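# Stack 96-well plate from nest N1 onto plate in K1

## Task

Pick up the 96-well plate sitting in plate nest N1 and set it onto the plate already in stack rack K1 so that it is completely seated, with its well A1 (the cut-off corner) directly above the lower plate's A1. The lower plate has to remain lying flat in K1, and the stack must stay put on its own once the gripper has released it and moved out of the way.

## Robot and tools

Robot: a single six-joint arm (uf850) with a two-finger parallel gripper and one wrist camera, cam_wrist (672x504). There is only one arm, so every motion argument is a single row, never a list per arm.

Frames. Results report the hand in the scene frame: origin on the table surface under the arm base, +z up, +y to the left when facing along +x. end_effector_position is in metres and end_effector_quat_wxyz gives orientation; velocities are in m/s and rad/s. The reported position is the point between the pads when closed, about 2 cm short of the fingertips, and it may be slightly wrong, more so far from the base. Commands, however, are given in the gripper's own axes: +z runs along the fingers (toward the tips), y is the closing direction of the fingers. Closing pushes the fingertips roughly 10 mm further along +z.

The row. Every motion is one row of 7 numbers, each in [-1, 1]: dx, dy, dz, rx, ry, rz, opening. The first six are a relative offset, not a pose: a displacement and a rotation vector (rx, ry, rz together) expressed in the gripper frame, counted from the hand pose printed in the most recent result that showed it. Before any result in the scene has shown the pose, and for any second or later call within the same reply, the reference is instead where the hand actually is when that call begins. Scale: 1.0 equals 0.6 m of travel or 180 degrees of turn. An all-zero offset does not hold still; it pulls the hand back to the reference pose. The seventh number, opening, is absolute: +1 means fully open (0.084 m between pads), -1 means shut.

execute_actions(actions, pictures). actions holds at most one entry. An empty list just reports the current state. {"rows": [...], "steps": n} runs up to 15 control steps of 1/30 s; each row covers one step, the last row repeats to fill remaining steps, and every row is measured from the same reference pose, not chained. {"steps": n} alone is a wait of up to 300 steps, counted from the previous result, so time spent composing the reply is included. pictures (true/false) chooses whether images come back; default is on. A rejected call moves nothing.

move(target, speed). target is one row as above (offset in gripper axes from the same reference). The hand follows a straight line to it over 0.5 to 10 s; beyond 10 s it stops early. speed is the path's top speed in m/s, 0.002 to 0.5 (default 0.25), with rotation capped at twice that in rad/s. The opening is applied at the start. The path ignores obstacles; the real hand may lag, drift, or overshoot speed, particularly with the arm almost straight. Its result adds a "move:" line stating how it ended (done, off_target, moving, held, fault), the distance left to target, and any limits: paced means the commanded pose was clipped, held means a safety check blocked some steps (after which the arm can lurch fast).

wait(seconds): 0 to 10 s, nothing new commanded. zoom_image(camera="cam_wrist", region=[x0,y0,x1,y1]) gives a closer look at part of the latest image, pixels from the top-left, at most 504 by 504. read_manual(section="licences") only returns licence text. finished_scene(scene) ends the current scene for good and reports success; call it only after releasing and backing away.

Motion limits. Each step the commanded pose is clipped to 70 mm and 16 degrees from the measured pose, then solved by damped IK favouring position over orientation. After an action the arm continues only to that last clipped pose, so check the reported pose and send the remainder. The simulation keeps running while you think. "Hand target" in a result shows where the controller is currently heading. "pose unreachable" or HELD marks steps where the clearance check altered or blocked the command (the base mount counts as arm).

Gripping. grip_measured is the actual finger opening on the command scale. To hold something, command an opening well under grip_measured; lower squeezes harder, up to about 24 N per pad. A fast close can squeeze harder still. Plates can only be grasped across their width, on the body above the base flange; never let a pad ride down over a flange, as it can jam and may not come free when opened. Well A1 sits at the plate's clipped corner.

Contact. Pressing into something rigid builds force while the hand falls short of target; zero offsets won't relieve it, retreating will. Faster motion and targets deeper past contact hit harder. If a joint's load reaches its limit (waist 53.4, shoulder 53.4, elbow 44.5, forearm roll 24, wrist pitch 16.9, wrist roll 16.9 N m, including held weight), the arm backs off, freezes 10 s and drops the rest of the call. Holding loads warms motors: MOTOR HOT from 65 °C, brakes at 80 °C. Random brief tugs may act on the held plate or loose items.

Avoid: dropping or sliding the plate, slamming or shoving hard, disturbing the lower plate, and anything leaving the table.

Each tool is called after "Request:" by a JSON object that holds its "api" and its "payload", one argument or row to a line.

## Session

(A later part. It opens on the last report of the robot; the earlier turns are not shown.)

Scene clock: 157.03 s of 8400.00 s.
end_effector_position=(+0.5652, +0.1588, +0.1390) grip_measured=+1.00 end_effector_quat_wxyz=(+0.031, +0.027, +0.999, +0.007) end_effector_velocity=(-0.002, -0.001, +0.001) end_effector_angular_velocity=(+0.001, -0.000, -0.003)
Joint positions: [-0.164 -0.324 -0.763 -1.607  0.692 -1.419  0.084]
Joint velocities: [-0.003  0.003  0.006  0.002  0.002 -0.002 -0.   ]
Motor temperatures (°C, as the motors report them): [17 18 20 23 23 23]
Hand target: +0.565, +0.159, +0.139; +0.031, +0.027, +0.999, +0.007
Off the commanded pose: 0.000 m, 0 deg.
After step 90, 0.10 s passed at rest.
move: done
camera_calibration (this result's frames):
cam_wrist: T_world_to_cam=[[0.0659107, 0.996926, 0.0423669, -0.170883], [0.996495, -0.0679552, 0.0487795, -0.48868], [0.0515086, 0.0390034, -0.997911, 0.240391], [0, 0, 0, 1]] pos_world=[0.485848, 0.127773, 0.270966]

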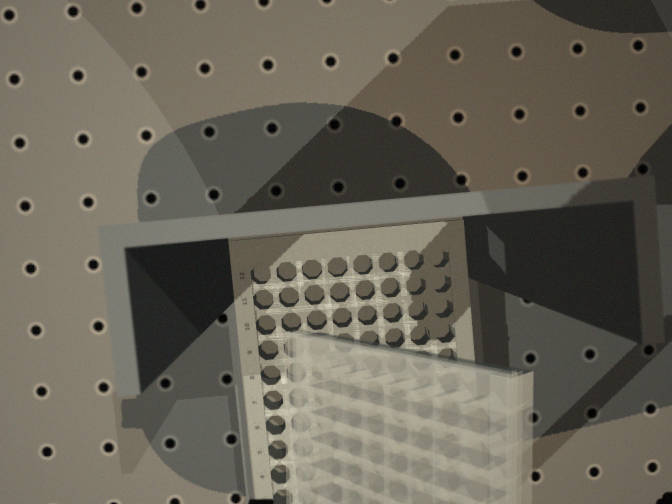

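Request:
{"api": "move", "payload": {
  "target": [0,0.003,0.09,0.005,0.02,0,1],
  "speed": 0.02
}}

Scene clock: 165.77 s of 8400.00 s.
end_effector_position=(+0.5687, +0.1612, +0.0855) grip_measured=+1.00 end_effector_quat_wxyz=(-0.001, +0.027, +1.000, +0.000) end_effector_velocity=(+0.001, +0.000, -0.001) end_effector_angular_velocity=(-0.000, +0.001, +0.000)
Joint positions: [-0.084 -0.446 -0.847 -1.591  0.653 -1.398  0.084]
Joint velocities: [ 0.002 -0.004 -0.003  0.    -0.001  0.002  0.   ]
Motor temperatures (°C, as the motors report them): [17 18 20 23 23 23]
Hand target: +0.569, +0.161, +0.085; -0.001, +0.027, +1.000, +0.000
Off the commanded pose: 0.000 m, 0 deg.
After step 90, 2.73 s passed at rest.
move: done
camera_calibration (this result's frames):
cam_wrist: T_world_to_cam=[[0.0680535, 0.99735, 0.0257386, -0.17116], [0.997612, -0.067722, -0.0135386, -0.484746], [-0.0117597, 0.0265985, -0.999577, 0.22483], [0, 0, 0, 1]] pos_world=[0.497881, 0.131899, 0.222577]

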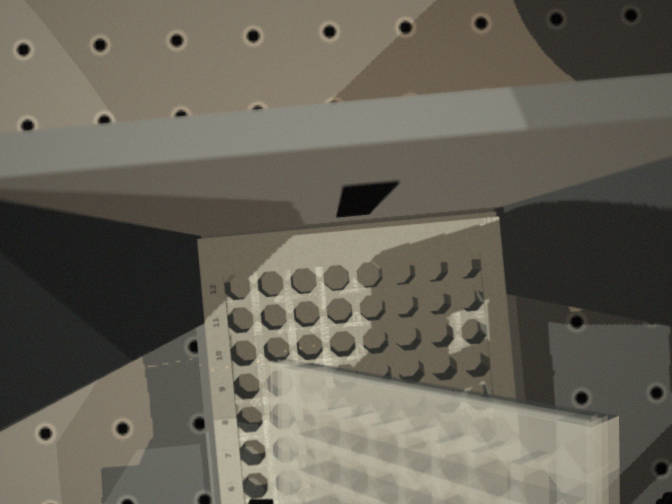

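Request:
{"api": "move", "payload": {
  "target": [0,0,0.02,0,0,0,1],
  "speed": 0.015
}}

Request:
{"api": "move", "payload": {
  "target": [0,0,0,0,0,0,0.4]
}}

Request:
{"api": "move", "payload": {
  "target": [0,0,-0.12,0,0,0,0.4],
  "speed": 0.05
}}

Scene clock: 169.87 s of 8400.00 s.
end_effector_position=(+0.5687, +0.1612, +0.0737) grip_measured=+1.00 end_effector_quat_wxyz=(-0.001, +0.027, +1.000, +0.000) end_effector_velocity=(+0.000, +0.000, -0.002) end_effector_angular_velocity=(+0.000, -0.001, +0.002)
Joint positions: [-0.069 -0.471 -0.856 -1.557  0.647 -1.422  0.084]
Joint velocities: [ 0.002 -0.003 -0.001  0.006 -0.001 -0.005  0.   ]
Motor temperatures (°C, as the motors report them): [17 18 20 23 23 23]
Hand target: +0.569, +0.161, +0.074; -0.001, +0.027, +1.000, +0.000
Off the commanded pose: 0.000 m, 0 deg.
After step 90, 0.07 s passed at rest.
move: done
camera_calibration (this result's frames):
cam_wrist: T_world_to_cam=[[0.0680621, 0.99735, 0.0257144, -0.170859], [0.997611, -0.06773, -0.0135719, -0.484905], [-0.0117943, 0.0265767, -0.999577, 0.213095], [0, 0, 0, 1]] pos_world=[0.497889, 0.131901, 0.210817]

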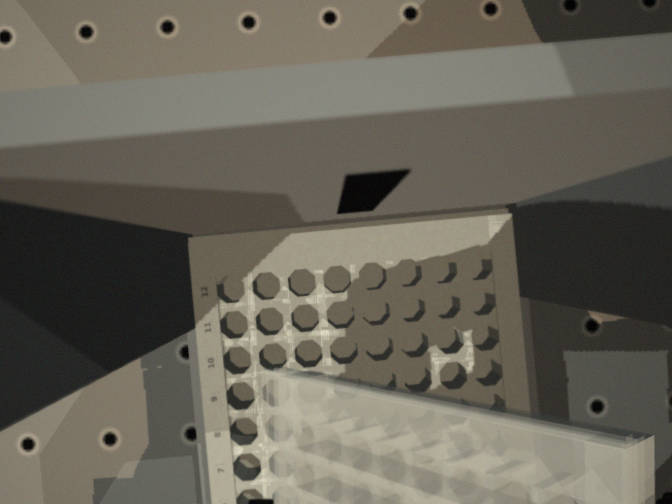

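Scene clock: 170.37 s of 8400.00 s.
end_effector_position=(+0.5692, +0.1586, +0.0744) grip_measured=+0.41 end_effector_quat_wxyz=(+0.000, +0.028, +1.000, -0.004) end_effector_velocity=(+0.000, +0.000, -0.000) end_effector_angular_velocity=(+0.001, +0.000, +0.000)
Joint positions: [-0.071 -0.47  -0.856 -1.558  0.639 -1.422  0.061]
Joint velocities: [ 0.    -0.001 -0.001  0.     0.001 -0.     0.   ]
Motor temperatures (°C, as the motors report them): [17 18 20 23 23 23]
Hand target: +0.569, +0.161, +0.074; -0.001, +0.027, +1.000, +0.000
Off the commanded pose: 0.003 m, 0 deg.
move: done
camera_calibration (this result's frames):
cam_wrist: T_world_to_cam=[[0.0691696, 0.99745, 0.0175908, -0.168318], [0.997557, -0.0689824, -0.0110382, -0.485612], [-0.00979658, 0.0183113, -0.999784, 0.214024], [0, 0, 0, 1]] pos_world=[0.498165, 0.130471, 0.211579]

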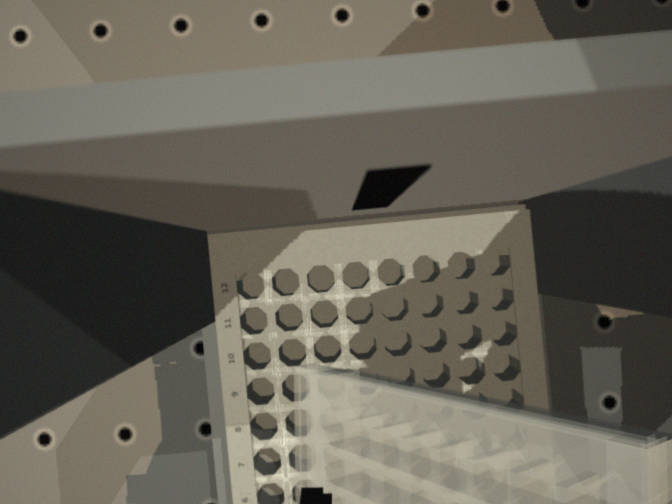

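Scene clock: 172.17 s of 8400.00 s.
end_effector_position=(+0.5691, +0.1592, +0.1459) grip_measured=+0.39 end_effector_quat_wxyz=(+0.000, +0.028, +1.000, -0.004) end_effector_velocity=(-0.000, +0.000, +0.002) end_effector_angular_velocity=(+0.001, +0.000, -0.001)
Joint positions: [-0.165 -0.326 -0.81  -1.764  0.687 -1.269  0.061]
Joint velocities: [-0.003  0.004  0.001 -0.007  0.003  0.006  0.   ]
Motor temperatures (°C, as the motors report them): [17 18 20 23 23 23]
Hand target: +0.569, +0.159, +0.146; +0.000, +0.028, +1.000, -0.004
Off the commanded pose: 0.001 m, 0 deg.
move: done
camera_calibration (this result's frames):
cam_wrist: T_world_to_cam=[[0.0691988, 0.997446, 0.0176949, -0.170196], [0.997555, -0.0690099, -0.0110726, -0.484581], [-0.00982317, 0.0184178, -0.999782, 0.285507], [0, 0, 0, 1]] pos_world=[0.497978, 0.131062, 0.283091]

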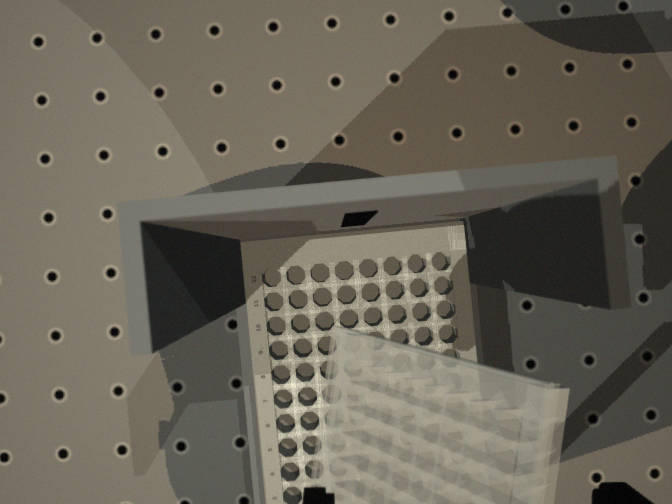

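Request:
{"api": "move", "payload": {
  "target": [-0.02,0.11,0.0,0,0,0,-1],
  "speed": 0.1
}}

Request:
{"api": "move", "payload": {
  "target": [0,0,0.09,0,0,0,-1],
  "speed": 0.04
}}

Request:
{"api": "move", "payload": {
  "target": [0,-0.05,0,0,0,0,-1],
  "speed": 0.02
}}

Scene clock: 177.30 s of 8400.00 s.
end_effector_position=(+0.5844, +0.2240, +0.1454) grip_measured=-1.00 end_effector_quat_wxyz=(+0.000, +0.028, +1.000, -0.004) end_effector_velocity=(+0.001, +0.003, +0.001) end_effector_angular_velocity=(-0.001, -0.001, +0.001)
Joint positions: [-0.055 -0.257 -0.844 -1.81   0.654 -1.088  0.   ]
Joint velocities: [ 0.004  0.003 -0.003 -0.005 -0.002  0.01   0.   ]
Motor temperatures (°C, as the motors report them): [17 18 20 23 23 23]
Hand target: +0.584, +0.224, +0.145; +0.000, +0.028, +1.000, -0.004
Off the commanded pose: 0.001 m, 0 deg.
After step 90, 1.00 s passed at rest.
move: done
camera_calibration (this result's frames):
cam_wrist: T_world_to_cam=[[0.0693388, 0.997436, 0.0177151, -0.235958], [0.997545, -0.0691498, -0.0110702, -0.495349], [-0.00981682, 0.0184392, -0.999782, 0.283936], [0, 0, 0, 1]] pos_world=[0.513281, 0.195864, 0.282571]

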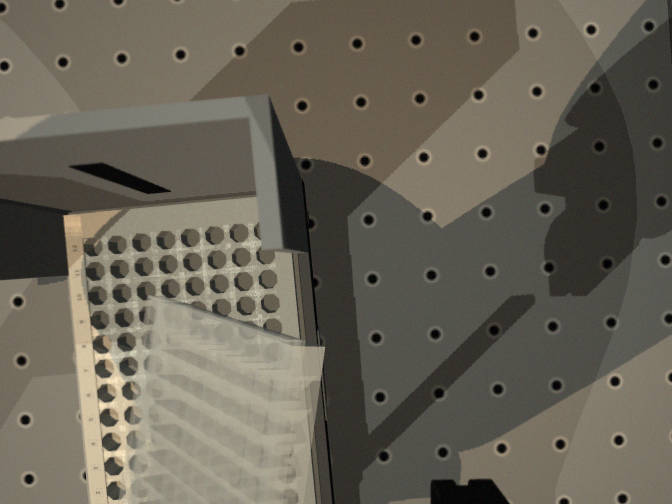

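Scene clock: 179.00 s of 8400.00 s.
end_effector_position=(+0.5845, +0.2235, +0.0918) grip_measured=-1.00 end_effector_quat_wxyz=(+0.000, +0.028, +1.000, -0.004) end_effector_velocity=(+0.000, -0.000, -0.002) end_effector_angular_velocity=(-0.000, -0.000, -0.000)
Joint positions: [ 0.012 -0.365 -0.876 -1.658  0.608 -1.207  0.   ]
Joint velocities: [ 0.002 -0.005 -0.002  0.006 -0.002 -0.005  0.   ]
Motor temperatures (°C, as the motors report them): [17 18 20 23 23 23]
Hand target: +0.584, +0.224, +0.092; +0.000, +0.028, +1.000, -0.004
Off the commanded pose: 0.000 m, 0 deg.
move: done
camera_calibration (this result's frames):
cam_wrist: T_world_to_cam=[[0.06932, 0.997439, 0.0176223, -0.234556], [0.997546, -0.0691323, -0.0110428, -0.496121], [-0.00979623, 0.0183445, -0.999784, 0.230347], [0, 0, 0, 1]] pos_world=[0.513419, 0.195432, 0.228952]

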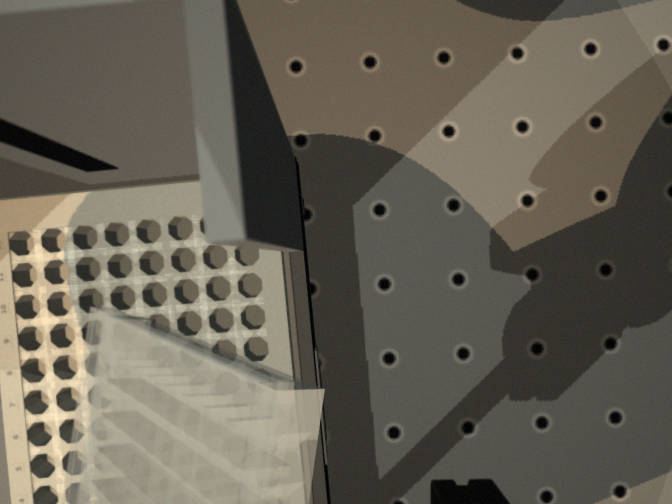

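Scene clock: 180.80 s of 8400.00 s.
end_effector_position=(+0.5830, +0.1939, +0.0920) grip_measured=-1.00 end_effector_quat_wxyz=(+0.000, +0.028, +1.000, -0.004) end_effector_velocity=(+0.000, -0.001, +0.000) end_effector_angular_velocity=(+0.001, -0.000, +0.002)
Joint positions: [-0.038 -0.401 -0.872 -1.644  0.628 -1.276  0.   ]
Joint velocities: [-0.003 -0.001 -0.001 -0.     0.002 -0.005  0.   ]
Motor temperatures (°C, as the motors report them): [17 18 20 23 23 23]
Hand target: +0.583, +0.194, +0.092; +0.000, +0.028, +1.000, -0.004
Off the commanded pose: 0.000 m, 0 deg.
move: done
camera_calibration (this result's frames):
cam_wrist: T_world_to_cam=[[0.0693037, 0.99744, 0.0176229, -0.204842], [0.997548, -0.0691163, -0.0110301, -0.496632], [-0.00978379, 0.0183441, -0.999784, 0.231112], [0, 0, 0, 1]] pos_world=[0.511872, 0.165753, 0.229194]

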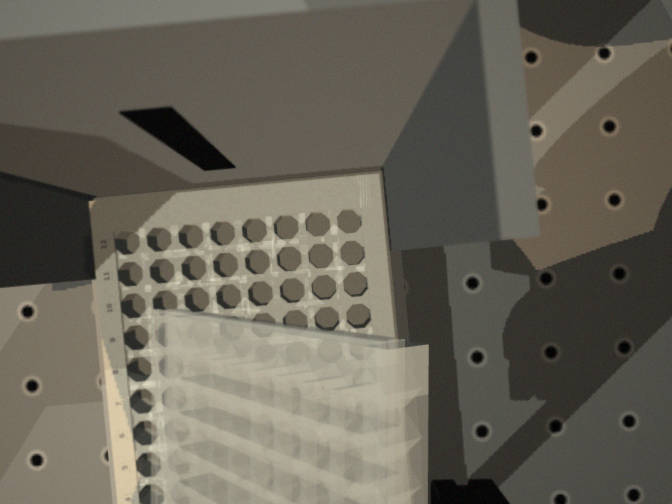

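Moving. Push a bit more.

Request:
{"api": "move", "payload": {
  "target": [0,-0.015,0,0,0,0,-1],
  "speed": 0.02
}}

Request:
{"api": "move", "payload": {
  "target": [0,-0.03,-0.3,0,0,0,1],
  "speed": 0.1
}}

Scene clock: 183.10 s of 8400.00 s.
end_effector_position=(+0.5825, +0.1852, +0.0921) grip_measured=-1.00 end_effector_quat_wxyz=(+0.000, +0.028, +1.000, -0.004) end_effector_velocity=(+0.000, -0.002, +0.000) end_effector_angular_velocity=(+0.001, -0.000, +0.001)
Joint positions: [-0.052 -0.412 -0.872 -1.642  0.633 -1.296  0.   ]
Joint velocities: [-0.003 -0.003 -0.     0.001  0.002 -0.006  0.   ]
Motor temperatures (°C, as the motors report them): [17 18 20 23 23 23]
Hand target: +0.582, +0.185, +0.092; +0.000, +0.028, +1.000, -0.004
Off the commanded pose: 0.000 m, 0 deg.
move: done
camera_calibration (this result's frames):
cam_wrist: T_world_to_cam=[[0.0692788, 0.99744, 0.0177173, -0.196146], [0.997549, -0.0690903, -0.011041, -0.496793], [-0.00978861, 0.0184388, -0.999782, 0.231337], [0, 0, 0, 1]] pos_world=[0.511428, 0.157055, 0.229277]

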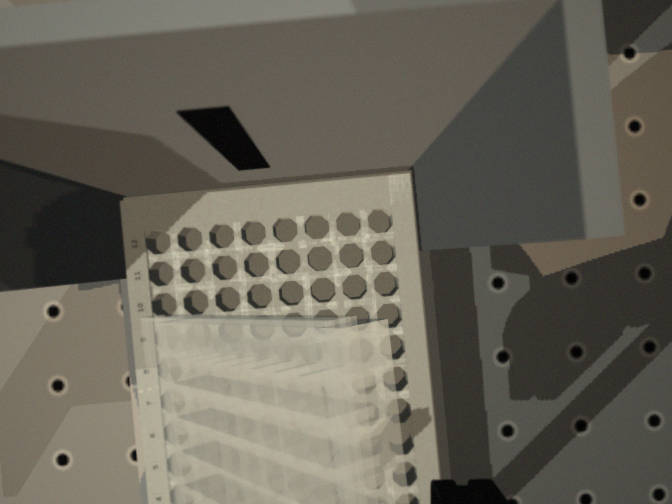

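Scene clock: 185.37 s of 8400.00 s.
end_effector_position=(+0.5813, +0.1688, +0.2714) grip_measured=+1.00 end_effector_quat_wxyz=(+0.000, +0.028, +1.000, -0.004) end_effector_velocity=(+0.000, -0.000, +0.003) end_effector_angular_velocity=(-0.001, -0.001, +0.001)
Joint positions: [-0.328 -0.121 -0.837 -2.09   0.856 -1.004  0.084]
Joint velocities: [-0.004  0.004 -0.002 -0.005  0.004  0.003  0.   ]
Motor temperatures (°C, as the motors report them): [17 18 20 23 23 23]
Hand target: +0.581, +0.169, +0.272; +0.001, +0.028, +1.000, -0.004
Off the commanded pose: 0.001 m, 0 deg.
move: done
camera_calibration (this result's frames):
cam_wrist: T_world_to_cam=[[0.0692813, 0.997435, 0.017989, -0.182991], [0.997548, -0.0690881, -0.0111519, -0.49465], [-0.00988051, 0.0187175, -0.999776, 0.410939], [0, 0, 0, 1]] pos_world=[0.510175, 0.140656, 0.408622]

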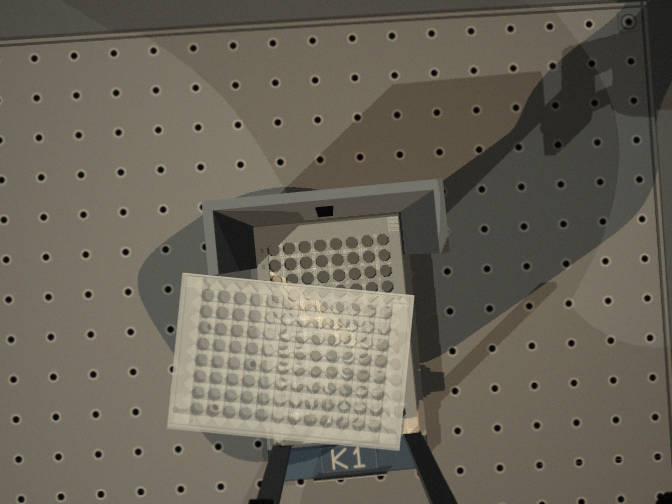

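Request:
{"api": "move", "payload": {
  "target": [0.025,-0.07,0.2,0,0,-0.47,1],
  "speed": 0.1
}}

Scene clock: 196.53 s of 8400.00 s.
end_effector_position=(+0.5643, +0.1267, +0.1522) grip_measured=+1.00 end_effector_quat_wxyz=(-0.002, -0.652, +0.758, -0.003) end_effector_velocity=(+0.000, -0.000, -0.001) end_effector_angular_velocity=(-0.000, -0.003, +0.014)
Joint positions: [-0.229 -0.36  -0.809 -1.772  0.709 -2.807  0.084]
Joint velocities: [ 0.    -0.001  0.001  0.007 -0.001 -0.02   0.   ]
Motor temperatures (°C, as the motors report them): [17 18 20 23 23 23]
Hand target: +0.564, +0.127, +0.152; -0.002, -0.652, +0.758, -0.003
Off the commanded pose: 0.000 m, 0 deg.
After step 90, 0.43 s passed at rest.
move: done
camera_calibration (this result's frames):
cam_wrist: T_world_to_cam=[[-0.986096, 0.164454, 0.0238771, 0.562471], [0.163992, 0.986255, -0.0201815, -0.143983], [-0.0268678, -0.0159852, -0.999511, 0.306256], [0, 0, 0, 1]] pos_world=[0.586491, 0.0543995, 0.28977]

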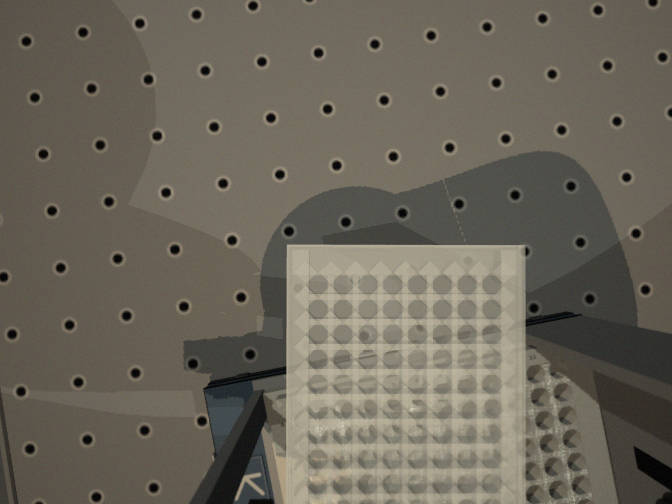

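Request:
{"api": "move", "payload": {
  "target": [0,-0.006,0.155,0,0,0,1],
  "speed": 0.03
}}

Request:
{"api": "move", "payload": {
  "target": [0,0,0,0,0,0,0.4]
}}

Request:
{"api": "move", "payload": {
  "target": [0,0,-0.3,0,0,0,0.4],
  "speed": 0.08
}}

Scene clock: 211.07 s of 8400.00 s.
end_effector_position=(+0.5811, +0.1413, +0.1461) grip_measured=+1.00 end_effector_quat_wxyz=(+0.015, -0.664, +0.747, -0.017) end_effector_velocity=(+0.000, -0.000, -0.000) end_effector_angular_velocity=(-0.001, -0.001, -0.001)
Joint positions: [-0.196 -0.356 -0.821 -1.695  0.692 -2.865  0.084]
Joint velocities: [-0.    -0.    -0.     0.001 -0.001  0.     0.   ]
Motor temperatures (°C, as the motors report them): [17 18 20 23 23 23]
Hand target: +0.581, +0.141, +0.146; +0.015, -0.664, +0.747, -0.017
Off the commanded pose: 0.089 m, 3 deg.
TORQUE FAULT: the external load on joint 2 (shoulder) reached its load limit, and the arm stopped for 10 seconds. The arm's remaining commands of this call were not run. Joint 2 (shoulder) moved back by up to 3 degrees. The arm holds there, with its grip as last carried out, and accepts commands again: back off and push less far. The arm stops again, at the same cost, whenever a joint's load reaches its limit.
After step 90, 0.40 s passed at rest.
move: fault
camera_calibration (this result's frames):
cam_wrist: T_world_to_cam=[[-0.991131, 0.131404, -0.0198007, 0.590781], [0.131656, 0.991222, -0.0120277, -0.144337], [0.0180464, -0.0145279, -0.999732, 0.274587], [0, 0, 0, 1]] pos_world=[0.599589, 0.0694288, 0.284475]

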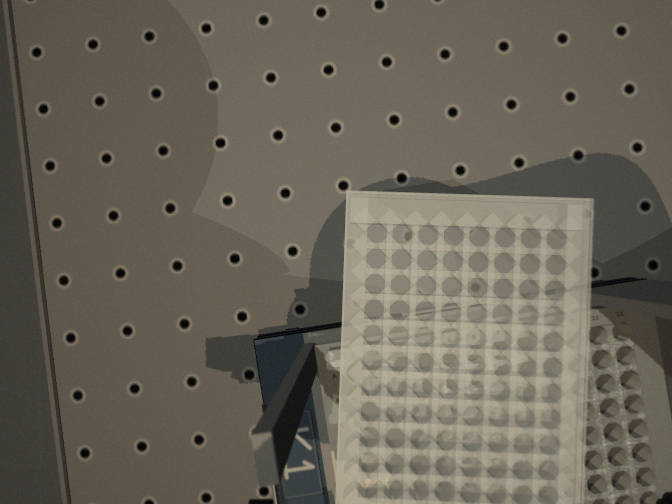

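not run: a fault stop came before this call.

not run: a fault stop came before this call.

Request:
{"api": "move", "payload": {
  "target": [0.095,0.009,0.0,-0.014,0,0,1],
  "speed": 0.05
}}

Request:
{"api": "move", "payload": {
  "target": [0,0,0.08,0,0,0,1],
  "speed": 0.02
}}

Scene clock: 228.30 s of 8400.00 s.
end_effector_position=(+0.5761, +0.1398, +0.1478) grip_measured=+1.00 end_effector_quat_wxyz=(+0.036, -0.671, +0.741, +0.027) end_effector_velocity=(-0.000, -0.000, -0.000) end_effector_angular_velocity=(-0.000, +0.001, +0.001)
Joint positions: [-0.238 -0.398 -0.839 -1.727  0.804 -2.902  0.084]
Joint velocities: [ 0. -0.  0. -0. -0. -0. -0.]
Motor temperatures (°C, as the motors report them): [17 18 20 23 23 23]
Hand target: +0.576, +0.140, +0.148; +0.036, -0.671, +0.741, +0.027
Off the commanded pose: 0.055 m, 5 deg.
TORQUE FAULT: the external load on joint 5 (wrist pitch) reached its load limit, and the arm stopped for 10 seconds. The arm's remaining commands of this call were not run. Joint 5 (wrist pitch) moved back by up to 3 degrees. The arm holds there, with its grip as last carried out, and accepts commands again: back off and push less far. The arm stops again, at the same cost, whenever a joint's load reaches its limit.
After step 90, 3.50 s passed at rest.
move: fault
camera_calibration (this result's frames):
cam_wrist: T_world_to_cam=[[-0.993621, 0.111056, 0.0195937, 0.584571], [0.112252, 0.990651, 0.0775244, -0.1441], [-0.010801, 0.0792293, -0.996798, 0.279479], [0, 0, 0, 1]] pos_world=[0.600036, 0.05569, 0.278301]

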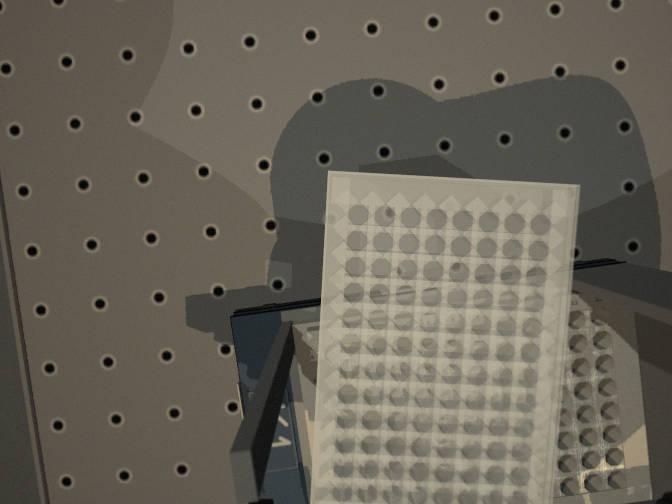

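not run: a fault stop came before this call.

Finger is snagged sideways; go straight up first.

Request:
{"api": "move", "payload": {
  "target": [0,0,-0.2,0,0,0,1],
  "speed": 0.05
}}

Scene clock: 232.37 s of 8400.00 s.
end_effector_position=(+0.5741, +0.1293, +0.2667) grip_measured=+1.00 end_effector_quat_wxyz=(+0.036, -0.671, +0.741, +0.028) end_effector_velocity=(+0.000, -0.000, +0.003) end_effector_angular_velocity=(-0.001, -0.001, -0.001)
Joint positions: [-0.426 -0.22  -0.835 -2.006  0.946 -2.723  0.084]
Joint velocities: [-0.004  0.004 -0.    -0.004  0.002  0.004  0.   ]
Motor temperatures (°C, as the motors report them): [17 18 20 23 23 23]
Hand target: +0.574, +0.129, +0.267; +0.036, -0.671, +0.741, +0.028
Off the commanded pose: 0.001 m, 0 deg.
move: done
camera_calibration (this result's frames):
cam_wrist: T_world_to_cam=[[-0.993623, 0.111033, 0.0196378, 0.581417], [0.112235, 0.990639, 0.0777007, -0.142738], [-0.0108266, 0.0794092, -0.996783, 0.398818], [0, 0, 0, 1]] pos_world=[0.598047, 0.0451754, 0.397209]

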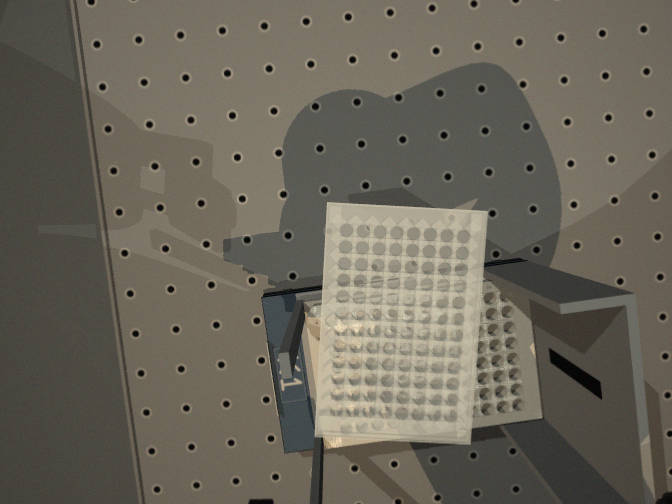

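Request:
{"api": "move", "payload": {
  "target": [0.092,0.023,0,-0.002,0.029,0.023,1],
  "speed": 0.08
}}

Request:
{"api": "move", "payload": {
  "target": [0,0,0.25,0,0,0,1],
  "speed": 0.08
}}

Scene clock: 238.83 s of 8400.00 s.
end_effector_position=(+0.5552, +0.0762, +0.2617) grip_measured=+1.00 end_effector_quat_wxyz=(-0.001, -0.644, +0.765, +0.001) end_effector_velocity=(-0.000, -0.002, +0.000) end_effector_angular_velocity=(-0.003, -0.000, -0.003)
Joint positions: [-0.476 -0.265 -0.818 -2.05   0.863 -2.703  0.084]
Joint velocities: [-0.002 -0.002  0.    -0.001 -0.003  0.001 -0.   ]
Motor temperatures (°C, as the motors report them): [17 18 20 23 23 23]
Hand target: +0.555, +0.076, +0.262; -0.001, -0.644, +0.765, +0.000
Off the commanded pose: 0.000 m, 0 deg.
After step 90, 2.30 s passed at rest.
move: done
camera_calibration (this result's frames):
cam_wrist: T_world_to_cam=[[-0.982518, 0.184098, 0.0276931, 0.554788], [0.183799, 0.982878, -0.0129929, -0.103042], [-0.0296109, -0.00767575, -0.999532, 0.415616], [0, 0, 0, 1]] pos_world=[0.576335, 0.00233259, 0.398719]

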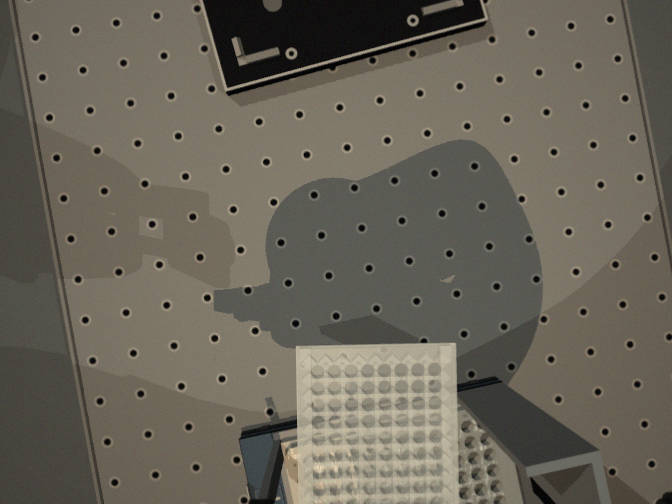

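Scene clock: 250.77 s of 8400.00 s.
end_effector_position=(+0.5651, +0.0536, +0.1450) grip_measured=+1.00 end_effector_quat_wxyz=(+0.009, -0.632, +0.775, -0.019) end_effector_velocity=(-0.000, -0.000, -0.000) end_effector_angular_velocity=(+0.001, +0.001, -0.001)
Joint positions: [-0.334 -0.491 -0.843 -1.698  0.72  -2.952  0.084]
Joint velocities: [-0.    -0.001  0.     0.     0.     0.    -0.   ]
Motor temperatures (°C, as the motors report them): [17 18 20 23 23 23]
Hand target: +0.565, +0.054, +0.145; +0.009, -0.632, +0.775, -0.019
Off the commanded pose: 0.041 m, 3 deg.
TORQUE FAULT: the external load on joint 1 (waist) reached its load limit, and the arm stopped for 10 seconds. The arm's remaining commands of this call were not run. Joint 1 (waist) moved back by up to 3 degrees. The arm holds there, with its grip as last carried out, and accepts commands again: back off and push less far. The arm stops again, at the same cost, whenever a joint's load reaches its limit.
move: fault
camera_calibration (this result's frames):
cam_wrist: T_world_to_cam=[[-0.976523, 0.214896, -0.0149484, 0.573063], [0.21519, 0.976322, -0.0220955, -0.100238], [0.00984625, -0.0247935, -0.999644, 0.277711], [0, 0, 0, 1]] pos_world=[0.578445, -0.0183985, 0.283964]

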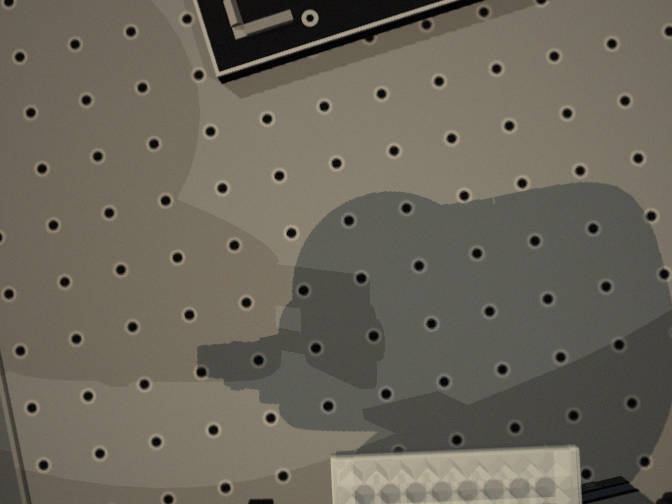

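Request:
{"api": "move", "payload": {
  "target": [0,0,-0.25,0,0,0.47,-1],
  "speed": 0.1
}}

Scene clock: 273.13 s of 8400.00 s.
end_effector_position=(+0.5594, +0.0564, +0.2944) grip_measured=-1.00 end_effector_quat_wxyz=(+0.019, +0.053, +0.998, -0.008) end_effector_velocity=(-0.000, +0.000, +0.001) end_effector_angular_velocity=(+0.001, +0.002, -0.013)
Joint positions: [-0.551 -0.246 -0.83  -2.075  0.886 -1.214  0.   ]
Joint velocities: [-0.002  0.001 -0.001 -0.005  0.003  0.016  0.   ]
Motor temperatures (°C, as the motors report them): [17 18 20 23 23 23]
Hand target: +0.559, +0.056, +0.295; +0.019, +0.054, +0.998, -0.008
Off the commanded pose: 0.001 m, 0 deg.
After step 90, 11.63 s passed at rest.
move: done
camera_calibration (this result's frames):
cam_wrist: T_world_to_cam=[[0.119849, 0.992716, 0.0123292, -0.0961528], [0.992382, -0.120147, 0.0272654, -0.485942], [0.0285481, 0.00896751, -0.999552, 0.414743], [0, 0, 0, 1]] pos_world=[0.481923, 0.0333487, 0.428992]

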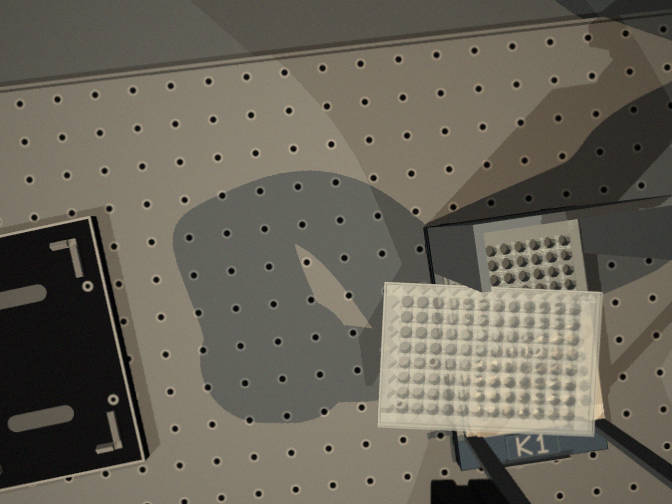

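Request:
{"api": "move", "payload": {
  "target": [0.01,0.3,0.0,0,0,0,-1],
  "speed": 0.12
}}

Request:
{"api": "move", "payload": {
  "target": [0,0,0.377,0,0,0,-1],
  "speed": 0.08
}}

Request:
{"api": "move", "payload": {
  "target": [0,-0.22,0,0,0,0,-1],
  "speed": 0.03
}}

Scene clock: 279.27 s of 8400.00 s.
end_effector_position=(+0.5720, +0.2353, +0.2915) grip_measured=-1.00 end_effector_quat_wxyz=(+0.019, +0.053, +0.998, -0.008) end_effector_velocity=(+0.000, +0.002, +0.000) end_effector_angular_velocity=(-0.001, -0.000, +0.000)
Joint positions: [-0.241  0.044 -0.789 -2.111  0.834 -0.798  0.   ]
Joint velocities: [ 0.005  0.003 -0.001 -0.003 -0.002  0.008  0.   ]
Motor temperatures (°C, as the motors report them): [17 18 20 23 23 23]
Hand target: +0.572, +0.236, +0.292; +0.019, +0.053, +0.998, -0.008
Off the commanded pose: 0.001 m, 0 deg.
After step 90, 1.13 s passed at rest.
move: done
camera_calibration (this result's frames):
cam_wrist: T_world_to_cam=[[0.120017, 0.992694, 0.0124045, -0.275289], [0.992366, -0.120315, 0.0270848, -0.476727], [0.0283794, 0.0090592, -0.999556, 0.410013], [0, 0, 0, 1]] pos_world=[0.494491, 0.212206, 0.426157]

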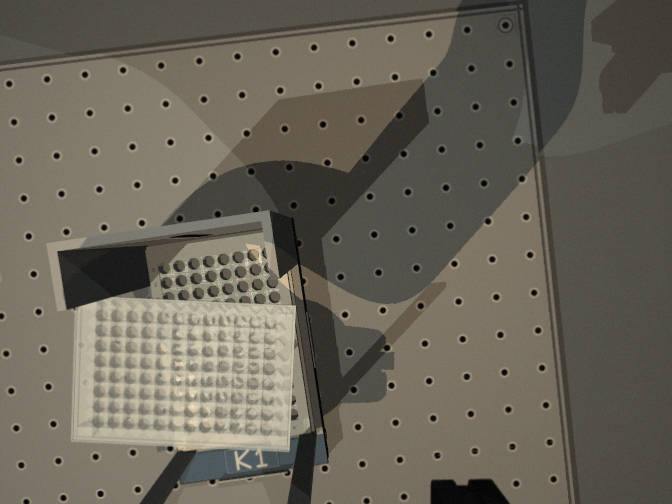

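Scene clock: 282.53 s of 8400.00 s.
end_effector_position=(+0.5807, +0.2311, +0.0664) grip_measured=-1.00 end_effector_quat_wxyz=(+0.019, +0.053, +0.998, -0.008) end_effector_velocity=(+0.000, -0.000, -0.002) end_effector_angular_velocity=(-0.001, -0.001, +0.001)
Joint positions: [ 0.064 -0.391 -0.862 -1.492  0.564 -1.277  0.   ]
Joint velocities: [ 0.003 -0.005 -0.002  0.009 -0.002 -0.009  0.   ]
Motor temperatures (°C, as the motors report them): [17 18 20 23 23 23]
Hand target: +0.581, +0.231, +0.066; +0.019, +0.053, +0.998, -0.008
Off the commanded pose: 0.001 m, 0 deg.
move: done
camera_calibration (this result's frames):
cam_wrist: T_world_to_cam=[[0.120048, 0.992695, 0.0120883, -0.269398], [0.992362, -0.120338, 0.0271483, -0.479807], [0.0284046, 0.0087369, -0.999558, 0.184836], [0, 0, 0, 1]] pos_world=[0.503233, 0.208076, 0.201037]

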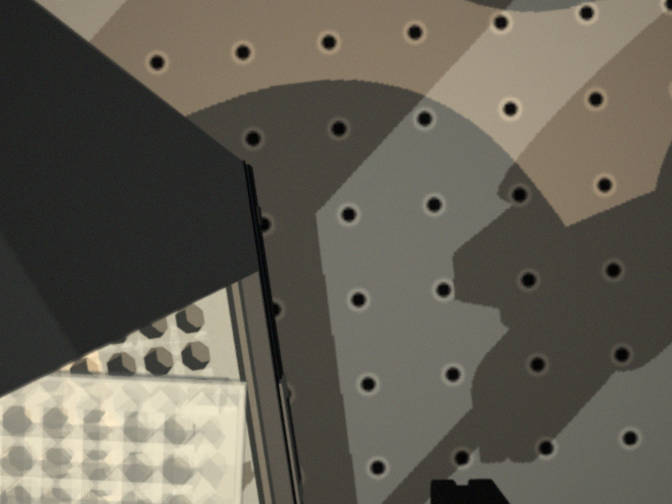

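Scene clock: 287.27 s of 8400.00 s.
end_effector_position=(+0.5671, +0.1004, +0.0683) grip_measured=-1.00 end_effector_quat_wxyz=(+0.019, +0.053, +0.998, -0.008) end_effector_velocity=(+0.000, -0.002, +0.000) end_effector_angular_velocity=(-0.000, -0.001, +0.002)
Joint positions: [-0.154 -0.56  -0.86  -1.464  0.662 -1.557  0.   ]
Joint velocities: [-0.003 -0.002 -0.001 -0.001  0.001 -0.004  0.   ]
Motor temperatures (°C, as the motors report them): [17 18 20 23 23 23]
Hand target: +0.567, +0.100, +0.068; +0.019, +0.053, +0.998, -0.008
Off the commanded pose: 0.001 m, 0 deg.
move: done
camera_calibration (this result's frames):
cam_wrist: T_world_to_cam=[[0.119995, 0.992701, 0.0120791, -0.137972], [0.992365, -0.120286, 0.0272531, -0.482069], [0.0285071, 0.00871661, -0.999556, 0.188177], [0, 0, 0, 1]] pos_world=[0.48958, 0.0773381, 0.202898]

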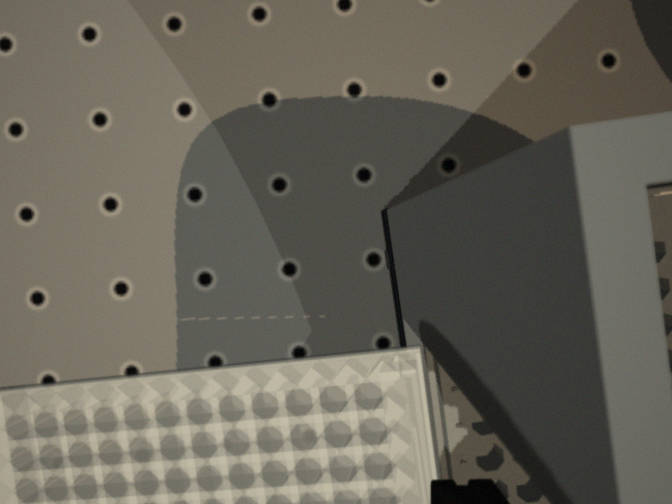

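Request:
{"api": "move", "payload": {
  "target": [0,0,-0.4,0,0,0,1],
  "speed": 0.12
}}

Scene clock: 290.93 s of 8400.00 s.
end_effector_position=(+0.5579, +0.1049, +0.3071) grip_measured=+1.00 end_effector_quat_wxyz=(+0.019, +0.053, +0.998, -0.008) end_effector_velocity=(+0.000, +0.000, +0.003) end_effector_angular_velocity=(-0.000, -0.001, +0.000)
Joint positions: [-0.5   -0.13  -0.793 -2.101  0.9   -1.107  0.084]
Joint velocities: [-0.004  0.004 -0.001 -0.005  0.004  0.003  0.   ]
Motor temperatures (°C, as the motors report them): [17 18 20 23 23 23]
Hand target: +0.558, +0.105, +0.307; +0.019, +0.053, +0.998, -0.008
Off the commanded pose: 0.001 m, 0 deg.
move: done
camera_calibration (this result's frames):
cam_wrist: T_world_to_cam=[[0.119996, 0.992696, 0.0124466, -0.144334], [0.992367, -0.120296, 0.0271351, -0.478825], [0.0284342, 0.00909553, -0.999554, 0.427154], [0, 0, 0, 1]] pos_world=[0.480344, 0.0817935, 0.441753]

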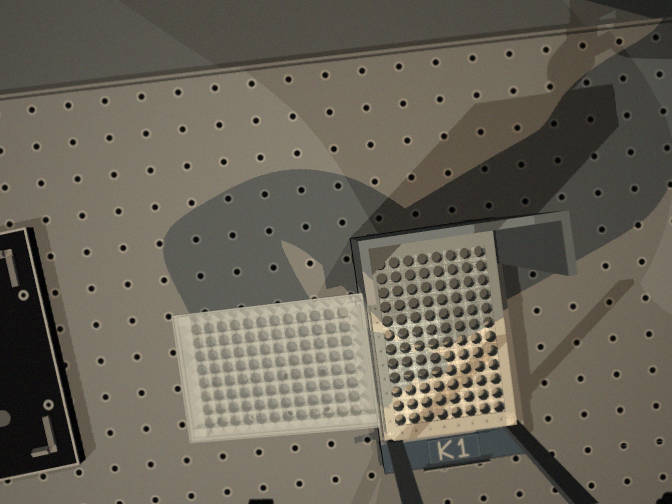

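Request:
{"api": "move", "payload": {
  "target": [-0.03,-0.112,0.2,-0.004,0.012,0.461,1],
  "speed": 0.1
}}

Scene clock: 304.23 s of 8400.00 s.
end_effector_position=(+0.5734, +0.0342, +0.1893) grip_measured=+1.00 end_effector_quat_wxyz=(+0.003, +0.701, +0.713, +0.013) end_effector_velocity=(+0.000, -0.000, -0.001) end_effector_angular_velocity=(+0.000, +0.001, -0.012)
Joint positions: [-0.432 -0.479 -0.891 -1.862  0.802  0.059  0.084]
Joint velocities: [ 0.001 -0.003 -0.002  0.001 -0.     0.011 -0.   ]
Motor temperatures (°C, as the motors report them): [17 18 20 23 23 23]
Hand target: +0.573, +0.034, +0.189; +0.003, +0.701, +0.713, +0.013
Off the commanded pose: 0.001 m, 0 deg.
After step 90, 2.70 s passed at rest.
move: done
camera_calibration (this result's frames):
cam_wrist: T_world_to_cam=[[0.998816, 0.00250457, 0.048583, -0.55146], [0.00383991, -0.999617, -0.0274119, 0.107627], [0.0484957, 0.027566, -0.998443, 0.29729], [0, 0, 0, 1]] pos_world=[0.535976, 0.100772, 0.326569]

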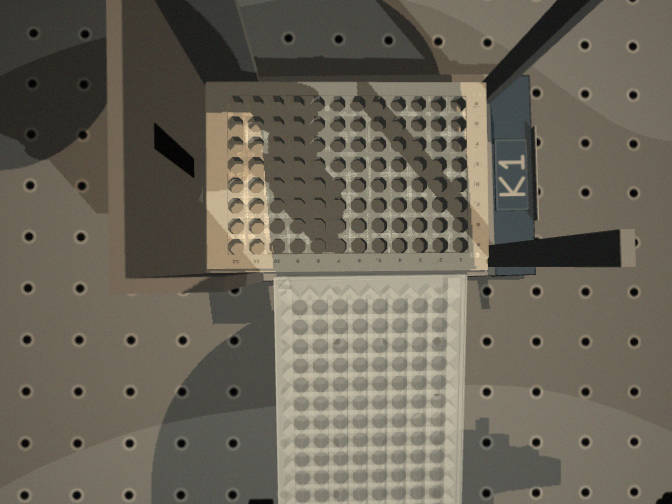

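Request:
{"api": "move", "payload": {
  "target": [0,0,0.235,0,0,0,1],
  "speed": 0.06
}}

Request:
{"api": "move", "payload": {
  "target": [0,0,0.028,0,0,0,1],
  "speed": 0.015
}}

Request:
{"api": "move", "payload": {
  "target": [0,0,0,0,0,0,0.4]
}}

Request:
{"api": "move", "payload": {
  "target": [0,0,-0.42,0,0,0,0.4],
  "speed": 0.1
}}

Scene clock: 311.63 s of 8400.00 s.
end_effector_position=(+0.5768, +0.0362, +0.0490) grip_measured=+1.00 end_effector_quat_wxyz=(+0.003, +0.701, +0.713, +0.013) end_effector_velocity=(+0.000, -0.000, -0.002) end_effector_angular_velocity=(-0.000, -0.000, +0.001)
Joint positions: [-0.241 -0.728 -0.977 -1.518  0.721 -0.165  0.084]
Joint velocities: [ 0.002 -0.003 -0.002  0.004 -0.001 -0.003  0.   ]
Motor temperatures (°C, as the motors report them): [17 18 20 23 23 23]
Hand target: +0.577, +0.036, +0.049; +0.003, +0.701, +0.713, +0.013
Off the commanded pose: 0.001 m, 0 deg.
After step 90, 1.63 s passed at rest.
move: done
camera_calibration (this result's frames):
cam_wrist: T_world_to_cam=[[0.998814, 0.00251961, 0.048625, -0.548053], [0.00384732, -0.999622, -0.0272308, 0.105764], [0.048538, 0.0273855, -0.998446, 0.156912], [0, 0, 0, 1]] pos_world=[0.53938, 0.102808, 0.186198]

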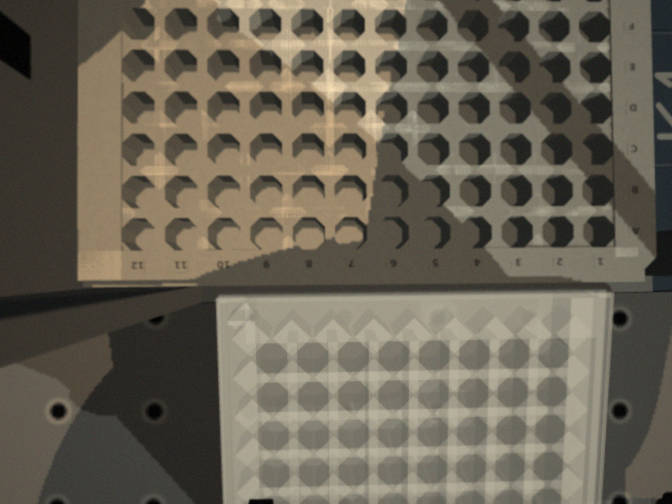

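Scene clock: 312.97 s of 8400.00 s.
end_effector_position=(+0.5785, +0.0366, +0.0335) grip_measured=+1.00 end_effector_quat_wxyz=(+0.004, +0.701, +0.713, +0.015) end_effector_velocity=(+0.002, +0.000, -0.002) end_effector_angular_velocity=(+0.000, -0.003, +0.000)
Joint positions: [-0.221 -0.759 -0.996 -1.481  0.718 -0.187  0.084]
Joint velocities: [ 0.004 -0.005 -0.005  0.008  0.    -0.003  0.   ]
Motor temperatures (°C, as the motors report them): [17 18 20 23 23 23]
Hand target: +0.577, +0.036, +0.032; +0.003, +0.701, +0.713, +0.013
Off the commanded pose: 0.002 m, 0 deg.
move: done
camera_calibration (this result's frames):
cam_wrist: T_world_to_cam=[[0.998681, 0.00321518, 0.0512379, -0.549042], [0.00465364, -0.999598, -0.0279797, 0.105322], [0.0511274, 0.0281812, -0.998294, 0.139808], [0, 0, 0, 1]] pos_world=[0.54068, 0.103105, 0.170648]

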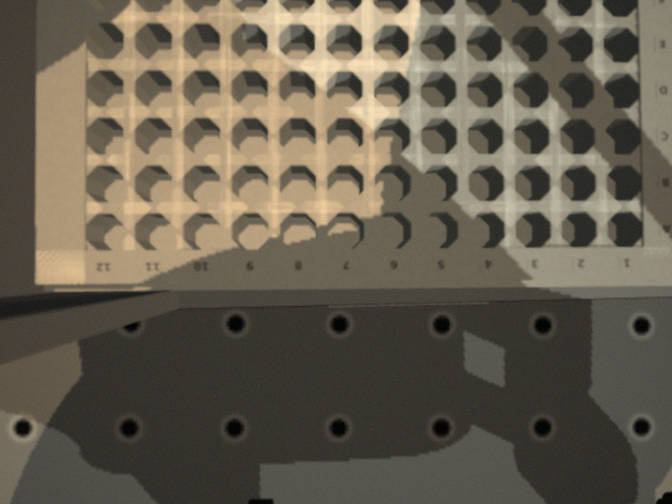

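Scene clock: 313.47 s of 8400.00 s.
end_effector_position=(+0.5806, +0.0365, +0.0352) grip_measured=+0.79 end_effector_quat_wxyz=(+0.005, +0.700, +0.714, +0.016) end_effector_velocity=(-0.001, +0.000, -0.000) end_effector_angular_velocity=(-0.000, +0.002, -0.001)
Joint positions: [-0.223 -0.756 -0.997 -1.481  0.718 -0.187  0.076]
Joint velocities: [ 0.     0.001  0.002 -0.001 -0.001  0.001  0.   ]
Motor temperatures (°C, as the motors report them): [17 18 20 23 23 23]
Hand target: +0.579, +0.037, +0.033; +0.004, +0.701, +0.713, +0.015
Off the commanded pose: 0.003 m, 0 deg.
move: done
camera_calibration (this result's frames):
cam_wrist: T_world_to_cam=[[0.998454, 0.00403001, 0.0554446, -0.551282], [0.00555088, -0.999612, -0.0273037, 0.104753], [0.055313, 0.0275693, -0.998088, 0.139005], [0, 0, 0, 1]] pos_world=[0.542159, 0.103102, 0.172165]

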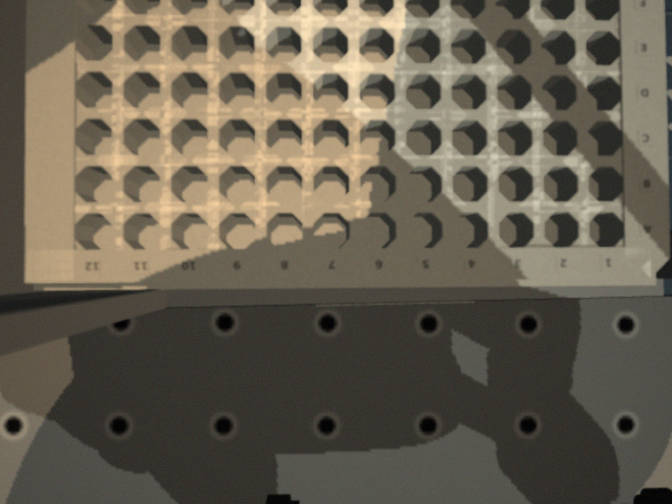

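Scene clock: 316.43 s of 8400.00 s.
end_effector_position=(+0.5729, +0.0329, +0.2862) grip_measured=+0.39 end_effector_quat_wxyz=(+0.005, +0.700, +0.714, +0.016) end_effector_velocity=(+0.000, -0.000, +0.003) end_effector_angular_velocity=(-0.001, -0.000, +0.001)
Joint positions: [-0.57  -0.342 -0.901 -2.07   0.918  0.197  0.061]
Joint velocities: [-0.004  0.003 -0.001 -0.006  0.003  0.003  0.   ]
Motor temperatures (°C, as the motors report them): [17 18 20 23 23 23]
Hand target: +0.573, +0.033, +0.287; +0.005, +0.700, +0.714, +0.016
Off the commanded pose: 0.001 m, 0 deg.
move: done
camera_calibration (this result's frames):
cam_wrist: T_world_to_cam=[[0.998456, 0.00401454, 0.055402, -0.557462], [0.00555376, -0.999602, -0.0276567, 0.108119], [0.0552689, 0.0279217, -0.998081, 0.390027], [0, 0, 0, 1]] pos_world=[0.534444, 0.0994239, 0.423154]

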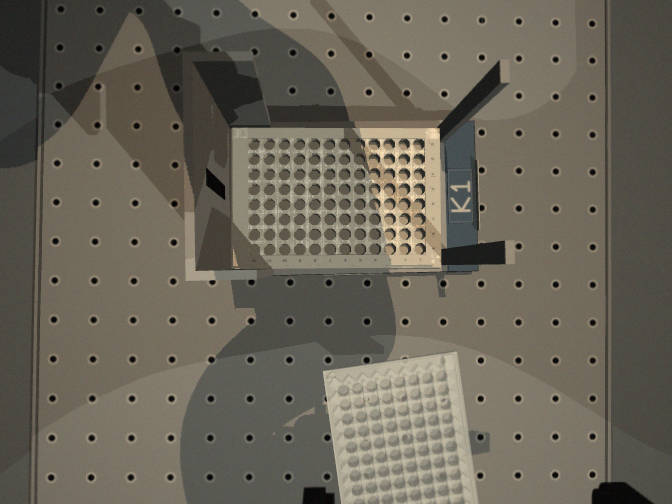

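Request:
{"api": "move", "payload": {
  "target": [-0.092,0.05,0.22,0.0176,-0.0088,-0.0455,1],
  "speed": 0.1
}}

Scene clock: 324.03 s of 8400.00 s.
end_effector_position=(+0.6081, -0.0196, +0.1549) grip_measured=+1.00 end_effector_quat_wxyz=(-0.003, +0.648, +0.762, -0.014) end_effector_velocity=(+0.000, -0.001, -0.002) end_effector_angular_velocity=(+0.000, +0.001, +0.002)
Joint positions: [-0.427 -0.665 -1.083 -1.931  0.775 -0.029  0.084]
Joint velocities: [ 0.002 -0.005 -0.004  0.001 -0.001 -0.002  0.   ]
Motor temperatures (°C, as the motors report them): [17 18 20 23 23 23]
Hand target: +0.608, -0.020, +0.155; -0.003, +0.648, +0.762, -0.014
Off the commanded pose: 0.001 m, 0 deg.
After step 90, 2.63 s passed at rest.
move: done
camera_calibration (this result's frames):
cam_wrist: T_world_to_cam=[[0.989133, 0.147019, 0.000729346, -0.56821], [0.147018, -0.989133, 0.00136923, -0.03847], [0.000922723, -0.00124713, -0.999999, 0.291336], [0, 0, 0, 1]] pos_world=[0.567422, 0.0458491, 0.291803]

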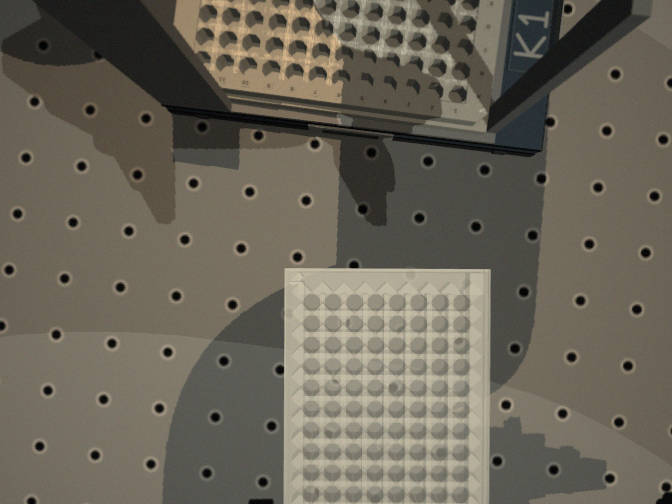

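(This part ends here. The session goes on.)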